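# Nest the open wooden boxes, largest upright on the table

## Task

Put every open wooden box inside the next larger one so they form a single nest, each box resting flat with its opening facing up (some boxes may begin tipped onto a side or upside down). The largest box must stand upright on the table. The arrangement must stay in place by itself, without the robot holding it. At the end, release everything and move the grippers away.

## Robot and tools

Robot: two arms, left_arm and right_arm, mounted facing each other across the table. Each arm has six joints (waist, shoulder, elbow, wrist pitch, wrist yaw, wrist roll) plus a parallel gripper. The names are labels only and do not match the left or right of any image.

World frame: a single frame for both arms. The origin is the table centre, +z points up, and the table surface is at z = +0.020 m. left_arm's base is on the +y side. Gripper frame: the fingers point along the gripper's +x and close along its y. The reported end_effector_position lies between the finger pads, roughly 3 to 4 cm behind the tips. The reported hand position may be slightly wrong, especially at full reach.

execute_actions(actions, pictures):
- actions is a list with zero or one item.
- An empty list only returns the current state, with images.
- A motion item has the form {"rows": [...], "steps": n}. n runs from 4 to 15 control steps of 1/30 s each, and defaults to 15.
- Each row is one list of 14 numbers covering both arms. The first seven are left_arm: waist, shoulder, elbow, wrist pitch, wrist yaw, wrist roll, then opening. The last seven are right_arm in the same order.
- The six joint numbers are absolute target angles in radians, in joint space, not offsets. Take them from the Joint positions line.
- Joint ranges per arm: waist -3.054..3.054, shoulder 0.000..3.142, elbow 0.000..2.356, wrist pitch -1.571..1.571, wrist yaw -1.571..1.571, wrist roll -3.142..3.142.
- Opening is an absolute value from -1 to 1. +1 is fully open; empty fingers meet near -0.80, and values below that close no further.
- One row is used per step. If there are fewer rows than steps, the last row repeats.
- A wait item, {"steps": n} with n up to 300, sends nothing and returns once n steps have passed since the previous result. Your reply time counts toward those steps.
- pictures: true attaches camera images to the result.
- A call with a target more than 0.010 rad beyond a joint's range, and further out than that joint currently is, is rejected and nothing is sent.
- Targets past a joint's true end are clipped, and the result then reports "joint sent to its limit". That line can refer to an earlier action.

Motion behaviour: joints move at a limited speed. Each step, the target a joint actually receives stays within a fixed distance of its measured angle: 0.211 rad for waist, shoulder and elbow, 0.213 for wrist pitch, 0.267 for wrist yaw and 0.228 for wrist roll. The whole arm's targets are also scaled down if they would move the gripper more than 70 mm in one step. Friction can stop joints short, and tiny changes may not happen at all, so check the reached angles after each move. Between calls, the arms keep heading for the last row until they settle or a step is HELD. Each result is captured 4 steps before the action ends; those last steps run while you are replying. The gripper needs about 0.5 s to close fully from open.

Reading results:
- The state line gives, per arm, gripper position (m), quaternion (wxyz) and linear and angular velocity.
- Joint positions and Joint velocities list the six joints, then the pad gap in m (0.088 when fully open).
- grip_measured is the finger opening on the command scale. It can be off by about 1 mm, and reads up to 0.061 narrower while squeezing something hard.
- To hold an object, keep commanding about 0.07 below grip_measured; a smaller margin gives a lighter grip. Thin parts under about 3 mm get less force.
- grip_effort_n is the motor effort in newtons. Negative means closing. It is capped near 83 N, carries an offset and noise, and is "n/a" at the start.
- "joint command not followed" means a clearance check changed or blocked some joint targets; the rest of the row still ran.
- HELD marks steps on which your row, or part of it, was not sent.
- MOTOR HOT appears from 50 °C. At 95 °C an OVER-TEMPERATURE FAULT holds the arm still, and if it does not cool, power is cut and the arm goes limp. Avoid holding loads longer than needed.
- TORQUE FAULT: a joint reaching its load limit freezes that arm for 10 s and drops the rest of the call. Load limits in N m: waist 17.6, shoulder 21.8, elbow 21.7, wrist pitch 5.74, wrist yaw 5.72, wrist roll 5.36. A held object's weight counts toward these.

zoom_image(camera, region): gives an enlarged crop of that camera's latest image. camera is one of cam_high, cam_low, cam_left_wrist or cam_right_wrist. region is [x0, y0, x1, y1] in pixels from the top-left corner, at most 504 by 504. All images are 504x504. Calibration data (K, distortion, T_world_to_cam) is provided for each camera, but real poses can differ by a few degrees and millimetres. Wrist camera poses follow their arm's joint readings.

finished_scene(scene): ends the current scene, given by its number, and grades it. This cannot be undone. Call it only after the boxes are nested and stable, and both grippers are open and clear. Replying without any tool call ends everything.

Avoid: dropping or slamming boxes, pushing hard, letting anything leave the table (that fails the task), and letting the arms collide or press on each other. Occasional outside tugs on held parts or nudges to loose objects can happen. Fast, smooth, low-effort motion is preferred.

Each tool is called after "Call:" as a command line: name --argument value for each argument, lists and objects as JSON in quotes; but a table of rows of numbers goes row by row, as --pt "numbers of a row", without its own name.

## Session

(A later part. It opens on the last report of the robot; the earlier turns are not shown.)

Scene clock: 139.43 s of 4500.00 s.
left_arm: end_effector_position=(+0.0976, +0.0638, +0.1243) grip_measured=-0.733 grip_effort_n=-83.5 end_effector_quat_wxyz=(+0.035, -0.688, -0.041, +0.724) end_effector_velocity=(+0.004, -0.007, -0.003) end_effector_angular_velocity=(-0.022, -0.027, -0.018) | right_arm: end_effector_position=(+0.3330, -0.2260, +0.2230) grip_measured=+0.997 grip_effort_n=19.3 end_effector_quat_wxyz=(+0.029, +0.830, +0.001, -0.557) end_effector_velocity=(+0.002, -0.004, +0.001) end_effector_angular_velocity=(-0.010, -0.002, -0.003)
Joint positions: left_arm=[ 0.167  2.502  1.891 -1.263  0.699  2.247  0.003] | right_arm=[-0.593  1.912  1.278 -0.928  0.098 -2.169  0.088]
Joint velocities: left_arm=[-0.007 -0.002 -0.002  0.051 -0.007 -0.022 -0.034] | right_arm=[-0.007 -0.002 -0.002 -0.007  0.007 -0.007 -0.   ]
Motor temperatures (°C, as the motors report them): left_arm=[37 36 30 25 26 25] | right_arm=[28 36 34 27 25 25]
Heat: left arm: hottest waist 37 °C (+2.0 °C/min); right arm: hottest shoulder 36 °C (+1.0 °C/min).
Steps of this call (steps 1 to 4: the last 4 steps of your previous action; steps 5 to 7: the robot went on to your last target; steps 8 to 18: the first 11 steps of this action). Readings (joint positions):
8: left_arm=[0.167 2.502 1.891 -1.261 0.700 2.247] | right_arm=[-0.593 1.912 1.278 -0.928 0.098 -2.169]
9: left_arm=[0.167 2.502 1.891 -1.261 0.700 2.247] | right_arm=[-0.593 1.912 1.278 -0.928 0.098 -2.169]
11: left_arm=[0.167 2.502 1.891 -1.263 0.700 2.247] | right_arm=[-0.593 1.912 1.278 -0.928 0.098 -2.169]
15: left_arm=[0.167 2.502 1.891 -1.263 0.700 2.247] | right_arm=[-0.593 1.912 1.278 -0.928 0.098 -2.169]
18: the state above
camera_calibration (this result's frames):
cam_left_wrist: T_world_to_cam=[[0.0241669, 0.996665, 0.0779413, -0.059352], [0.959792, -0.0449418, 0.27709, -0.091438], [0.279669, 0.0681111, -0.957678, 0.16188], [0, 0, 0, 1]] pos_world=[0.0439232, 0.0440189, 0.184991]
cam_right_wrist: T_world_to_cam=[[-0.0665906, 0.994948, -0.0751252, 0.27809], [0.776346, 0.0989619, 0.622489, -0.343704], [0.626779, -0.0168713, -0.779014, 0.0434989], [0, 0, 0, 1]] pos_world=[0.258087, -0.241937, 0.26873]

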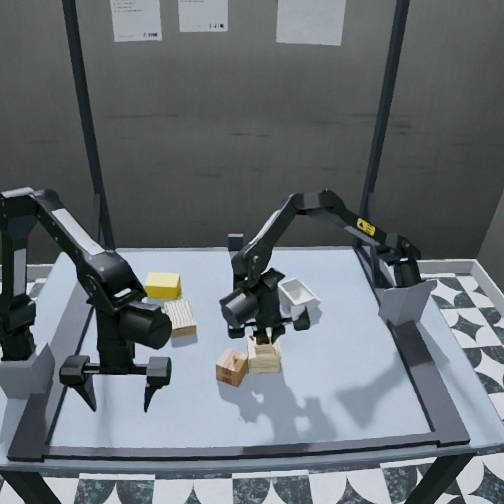

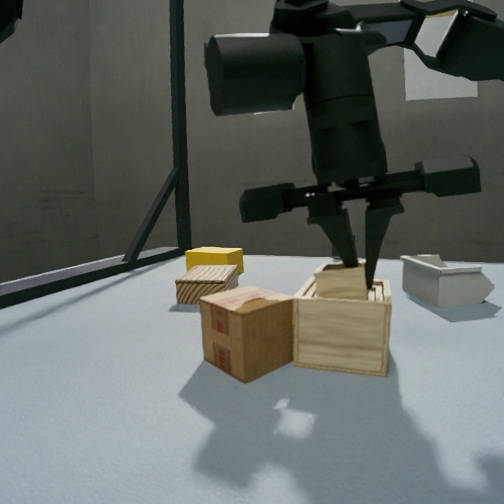

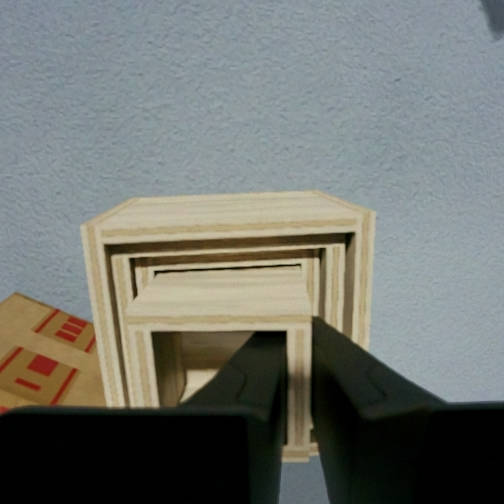

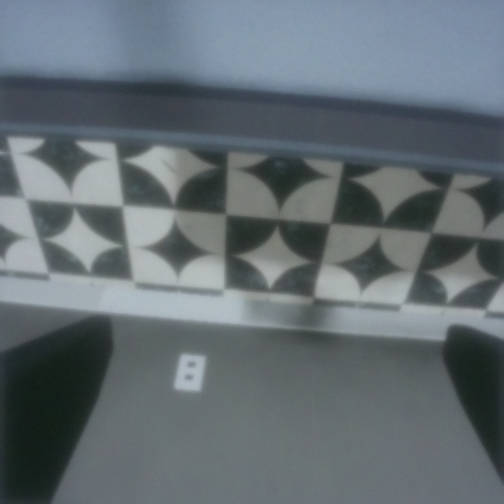

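Call:
execute_actions --actions '[{"rows":[[0.170,2.478,1.853,-1.245,0.701,2.247,-0.9,-0.593,1.912,1.278,-0.928,0.098,-2.169,1]],"steps":15}]' --pictures true

Call:
zoom_image --camera "cam_left_wrist" --region '[60,170,400,420]'

Scene clock: 140.97 s of 4500.00 s.
left_arm: end_effector_position=(+0.0978, +0.0685, +0.1209) grip_measured=-0.733 grip_effort_n=-83.5 end_effector_quat_wxyz=(+0.035, -0.686, -0.044, +0.725) end_effector_velocity=(-0.004, +0.003, +0.002) end_effector_angular_velocity=(+0.011, -0.003, +0.009) | right_arm: end_effector_position=(+0.3330, -0.2260, +0.2230) grip_measured=+0.997 grip_effort_n=18.8 end_effector_quat_wxyz=(+0.029, +0.830, +0.001, -0.557) end_effector_velocity=(-0.003, -0.006, -0.002) end_effector_angular_velocity=(-0.020, +0.021, -0.001)
Joint positions: left_arm=[ 0.166  2.496  1.861 -1.246  0.699  2.247  0.003] | right_arm=[-0.593  1.912  1.278 -0.928  0.098 -2.169  0.088]
Joint velocities: left_arm=[-0.002 -0.017 -0.017 -0.007 -0.007 -0.007 -0.   ] | right_arm=[-0.002 -0.002 -0.007 -0.022 -0.007 -0.007 -0.   ]
Motor temperatures (°C, as the motors report them): left_arm=[37 37 30 25 26 25] | right_arm=[28 36 34 27 25 25]
Heat: left arm: hottest waist 37 °C (+2.0 °C/min); right arm: hottest shoulder 36 °C (+1.0 °C/min).
Steps of this call (steps 1 to 4: the last 4 steps of your previous action; steps 5 to 15: the robot went on to your last target; steps 16 to 35: nothing new was sent; steps 36 to 46: the first 11 steps of this action). Readings (joint positions):
36: left_arm=[0.166 2.502 1.888 -1.260 0.699 2.247] | right_arm=[-0.593 1.912 1.278 -0.928 0.098 -2.169]
37: left_arm=[0.166 2.500 1.883 -1.257 0.699 2.247] | right_arm=[-0.593 1.912 1.278 -0.928 0.098 -2.169]
39: left_arm=[0.166 2.499 1.873 -1.253 0.699 2.247] | right_arm=[-0.593 1.912 1.278 -0.928 0.098 -2.169]
43: left_arm=[0.166 2.498 1.863 -1.247 0.699 2.247] | right_arm=[-0.593 1.912 1.278 -0.928 0.098 -2.169]
46: the state above
camera_calibration (this result's frames):
cam_left_wrist: T_world_to_cam=[[0.0201669, 0.996395, 0.0824057, -0.0639441], [0.960785, -0.0421136, 0.274079, -0.0904533], [0.276562, 0.0736468, -0.95817, 0.158146], [0, 0, 0, 1]] pos_world=[0.0444586, 0.0482573, 0.181591]
cam_right_wrist: T_world_to_cam=[[-0.0665906, 0.994948, -0.0751252, 0.27809], [0.776346, 0.0989619, 0.622489, -0.343704], [0.626779, -0.0168713, -0.779014, 0.0434989], [0, 0, 0, 1]] pos_world=[0.258087, -0.241937, 0.26873]

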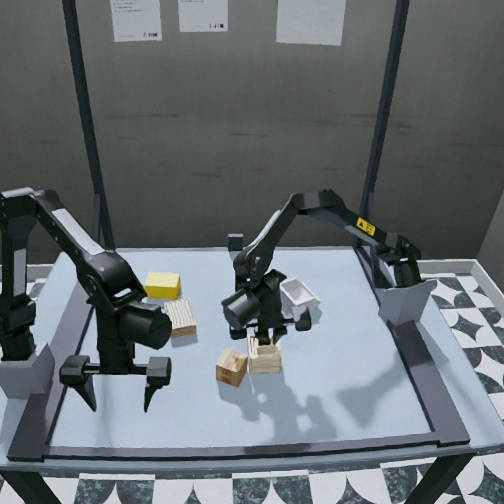

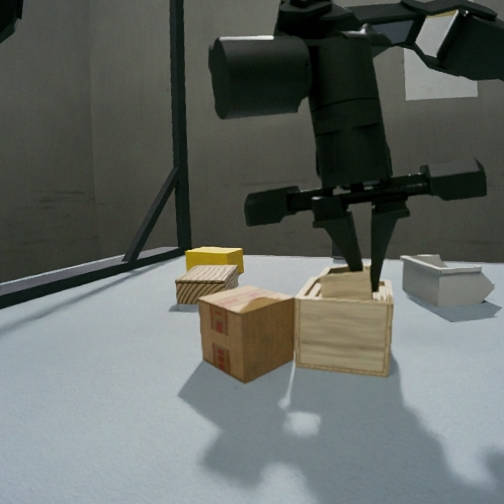

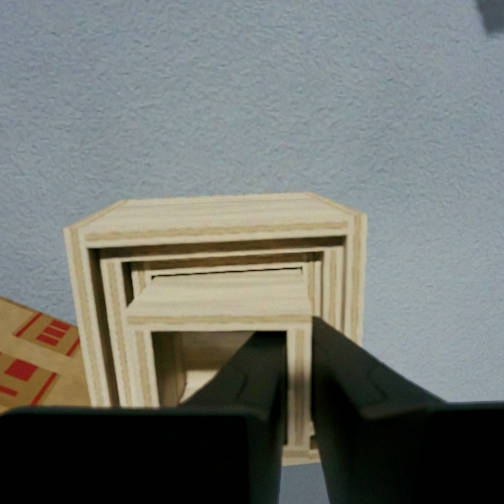

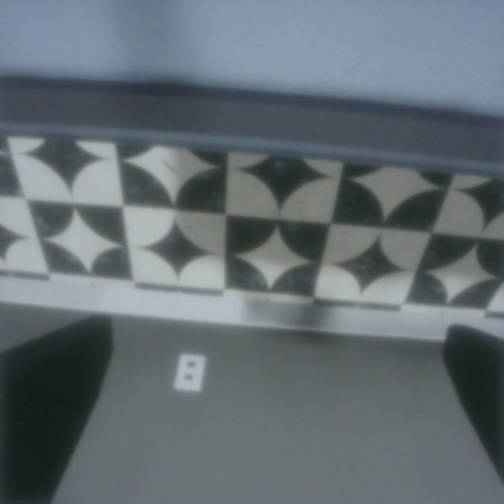

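Region (60, 170, 400, 420) of cam_left_wrist's 504x504 image, scaled by 1.482, with more detail than that image has; it fills the top 371 rows of this view, and the rest is white.

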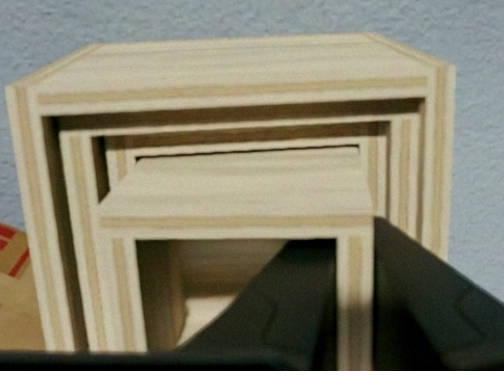

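D is now inside M2's opening and lower. Release.

Call:
execute_actions --actions '[{"rows":[[0.166,2.496,1.861,-1.246,0.701,2.247,-0.64,-0.593,1.912,1.278,-0.928,0.098,-2.169,1]],"steps":15}]'

Call:
execute_actions --actions '[{"rows":[[0.196,2.45,1.861,-1.29,0.701,2.247,-0.64,-0.593,1.912,1.278,-0.928,0.098,-2.169,1]],"steps":15}]'

Call:
execute_actions --actions '[{"rows":[[0.22,2.35,1.85,-1.36,0.701,2.247,-0.64,-0.593,1.912,1.278,-0.928,0.098,-2.169,1]],"steps":15}]' --pictures true

Scene clock: 141.50 s of 4500.00 s.
left_arm: end_effector_position=(+0.0974, +0.0686, +0.1207) grip_measured=-0.658 grip_effort_n=15.6 end_effector_quat_wxyz=(+0.036, -0.686, -0.044, +0.725) end_effector_velocity=(-0.003, +0.000, -0.000) end_effector_angular_velocity=(+0.001, +0.010, -0.003) | right_arm: end_effector_position=(+0.3330, -0.2260, +0.2230) grip_measured=+0.997 grip_effort_n=18.8 end_effector_quat_wxyz=(+0.029, +0.830, +0.001, -0.557) end_effector_velocity=(+0.002, +0.000, +0.001) end_effector_angular_velocity=(+0.015, +0.002, -0.011)
Joint positions: left_arm=[ 0.165  2.495  1.86  -1.246  0.699  2.247  0.007] | right_arm=[-0.593  1.912  1.278 -0.928  0.098 -2.169  0.088]
Joint velocities: left_arm=[-0.002 -0.002 -0.002 -0.007  0.007  0.007  0.005] | right_arm=[-0.007 -0.002 -0.002  0.007 -0.007  0.007 -0.   ]
Motor temperatures (°C, as the motors report them): left_arm=[37 37 30 25 26 25] | right_arm=[28 36 34 27 25 25]
Heat: left arm: hottest waist 37 °C (+2.0 °C/min); right arm: hottest shoulder 36 °C (+1.0 °C/min).
Steps of this call (steps 1 to 4: the last 4 steps of your previous action; step 5: the robot went on to your last target; steps 6 to 16: the first 11 steps of this action). Readings (joint positions):
6: left_arm=[0.166 2.495 1.860 -1.246 0.699 2.247] | right_arm=[-0.593 1.912 1.278 -0.928 0.098 -2.169]
7: left_arm=[0.166 2.495 1.860 -1.246 0.699 2.247] | right_arm=[-0.593 1.912 1.278 -0.928 0.098 -2.169]
9: left_arm=[0.166 2.495 1.860 -1.246 0.699 2.247] | right_arm=[-0.593 1.912 1.278 -0.928 0.098 -2.169]
13: left_arm=[0.166 2.495 1.860 -1.246 0.699 2.247] | right_arm=[-0.593 1.912 1.278 -0.928 0.098 -2.169]
16: the state above

Scene clock: 142.00 s of 4500.00 s.
left_arm: end_effector_position=(+0.0951, +0.0710, +0.1383) grip_measured=-0.643 grip_effort_n=15.6 end_effector_quat_wxyz=(-0.022, +0.687, +0.049, -0.725) end_effector_velocity=(-0.007, +0.002, +0.002) end_effector_angular_velocity=(+0.008, +0.013, +0.018) | right_arm: end_effector_position=(+0.3330, -0.2260, +0.2230) grip_measured=+0.997 grip_effort_n=19.3 end_effector_quat_wxyz=(+0.029, +0.830, +0.001, -0.557) end_effector_velocity=(-0.001, -0.002, -0.000) end_effector_angular_velocity=(+0.001, +0.010, -0.010)
Joint positions: left_arm=[ 0.193  2.465  1.86  -1.286  0.699  2.247  0.007] | right_arm=[-0.593  1.912  1.278 -0.928  0.098 -2.169  0.088]
Joint velocities: left_arm=[-0.002 -0.012 -0.007 -0.022  0.007 -0.007 -0.   ] | right_arm=[-0.002 -0.002 -0.002 -0.007 -0.007  0.007 -0.   ]
Motor temperatures (°C, as the motors report them): left_arm=[37 37 30 25 26 25] | right_arm=[28 36 34 27 25 25]
Heat: left arm: hottest waist 37 °C (+2.0 °C/min); right arm: hottest shoulder 36 °C (+1.0 °C/min).
Steps of this call (steps 1 to 4: the last 4 steps of your previous action; steps 5 to 15: the first 11 steps of this action). Readings (joint positions):
5: left_arm=[0.166 2.494 1.860 -1.248 0.699 2.247] | right_arm=[-0.593 1.912 1.278 -0.928 0.098 -2.169]
6: left_arm=[0.168 2.492 1.860 -1.258 0.699 2.247] | right_arm=[-0.593 1.912 1.278 -0.928 0.098 -2.169]
8: left_arm=[0.175 2.486 1.860 -1.272 0.699 2.247] | right_arm=[-0.593 1.912 1.278 -0.928 0.098 -2.169]
12: left_arm=[0.190 2.470 1.860 -1.283 0.699 2.247] | right_arm=[-0.593 1.912 1.278 -0.928 0.098 -2.169]
15: the state above

Scene clock: 142.50 s of 4500.00 s.
left_arm: end_effector_position=(+0.0721, +0.0681, +0.1759) grip_measured=-0.643 grip_effort_n=15.6 end_effector_quat_wxyz=(-0.011, +0.694, +0.037, -0.719) end_effector_velocity=(-0.002, +0.003, -0.001) end_effector_angular_velocity=(+0.019, +0.007, -0.010) | right_arm: end_effector_position=(+0.3330, -0.2260, +0.2230) grip_measured=+0.997 grip_effort_n=18.8 end_effector_quat_wxyz=(+0.029, +0.830, +0.001, -0.557) end_effector_velocity=(-0.003, -0.002, -0.002) end_effector_angular_velocity=(-0.010, +0.013, +0.007)
Joint positions: left_arm=[ 0.216  2.358  1.852 -1.354  0.699  2.247  0.007] | right_arm=[-0.593  1.912  1.278 -0.928  0.098 -2.169  0.088]
Joint velocities: left_arm=[-0.002  0.002  0.002 -0.022 -0.007  0.022 -0.   ] | right_arm=[ 0.002 -0.002 -0.007 -0.007 -0.007 -0.007 -0.   ]
Motor temperatures (°C, as the motors report them): left_arm=[37 37 30 25 26 25] | right_arm=[28 36 34 27 25 25]
Heat: left arm: hottest waist 37 °C (+2.0 °C/min); right arm: hottest shoulder 36 °C (+1.0 °C/min).
Steps of this call (steps 1 to 4: the last 4 steps of your previous action; steps 5 to 15: the first 11 steps of this action). Readings (joint positions):
5: left_arm=[0.193 2.458 1.860 -1.291 0.699 2.247] | right_arm=[-0.593 1.912 1.278 -0.928 0.098 -2.169]
6: left_arm=[0.195 2.448 1.857 -1.308 0.699 2.247] | right_arm=[-0.593 1.912 1.278 -0.928 0.098 -2.169]
8: left_arm=[0.201 2.420 1.852 -1.334 0.699 2.247] | right_arm=[-0.593 1.912 1.278 -0.928 0.098 -2.169]
12: left_arm=[0.214 2.366 1.852 -1.350 0.699 2.247] | right_arm=[-0.593 1.912 1.278 -0.928 0.098 -2.169]
15: the state above
camera_calibration (this result's frames):
cam_left_wrist: T_world_to_cam=[[-0.00462984, 0.999241, 0.0386737, -0.0582447], [0.955453, -0.00699278, 0.29506, -0.0865484], [0.295107, 0.038317, -0.954696, 0.218434], [0, 0, 0, 1]] pos_world=[0.017962, 0.0492256, 0.236327]
cam_right_wrist: T_world_to_cam=[[-0.0665906, 0.994948, -0.0751252, 0.27809], [0.776346, 0.0989619, 0.622489, -0.343704], [0.626779, -0.0168713, -0.779014, 0.0434989], [0, 0, 0, 1]] pos_world=[0.258087, -0.241937, 0.26873]

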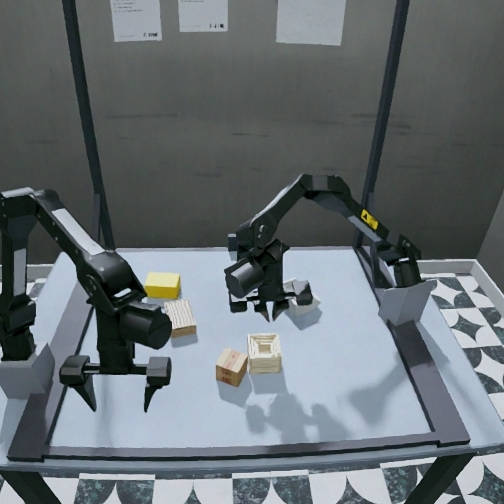

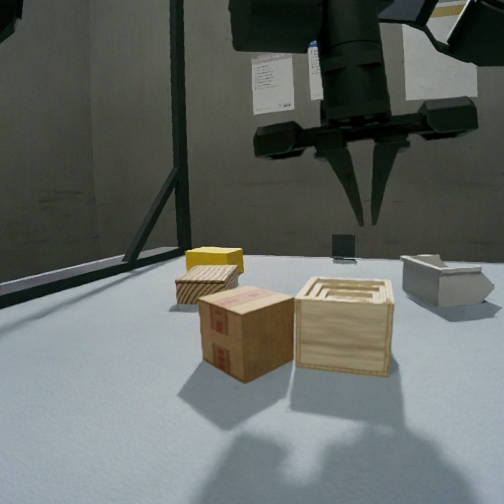

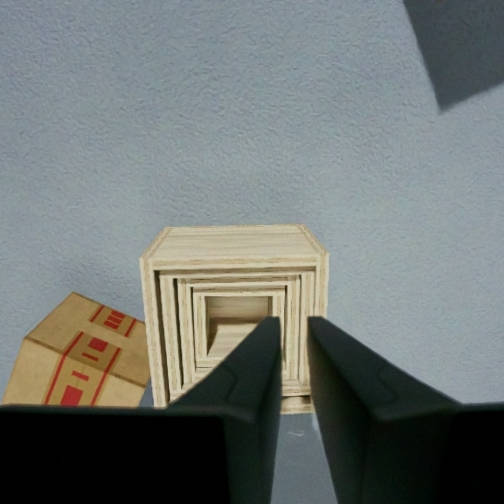

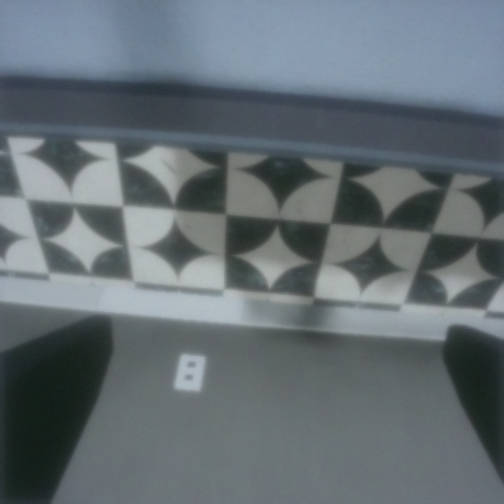

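Nested.

Call:
finished_scene --scene 2

The scene is finished: the task was done.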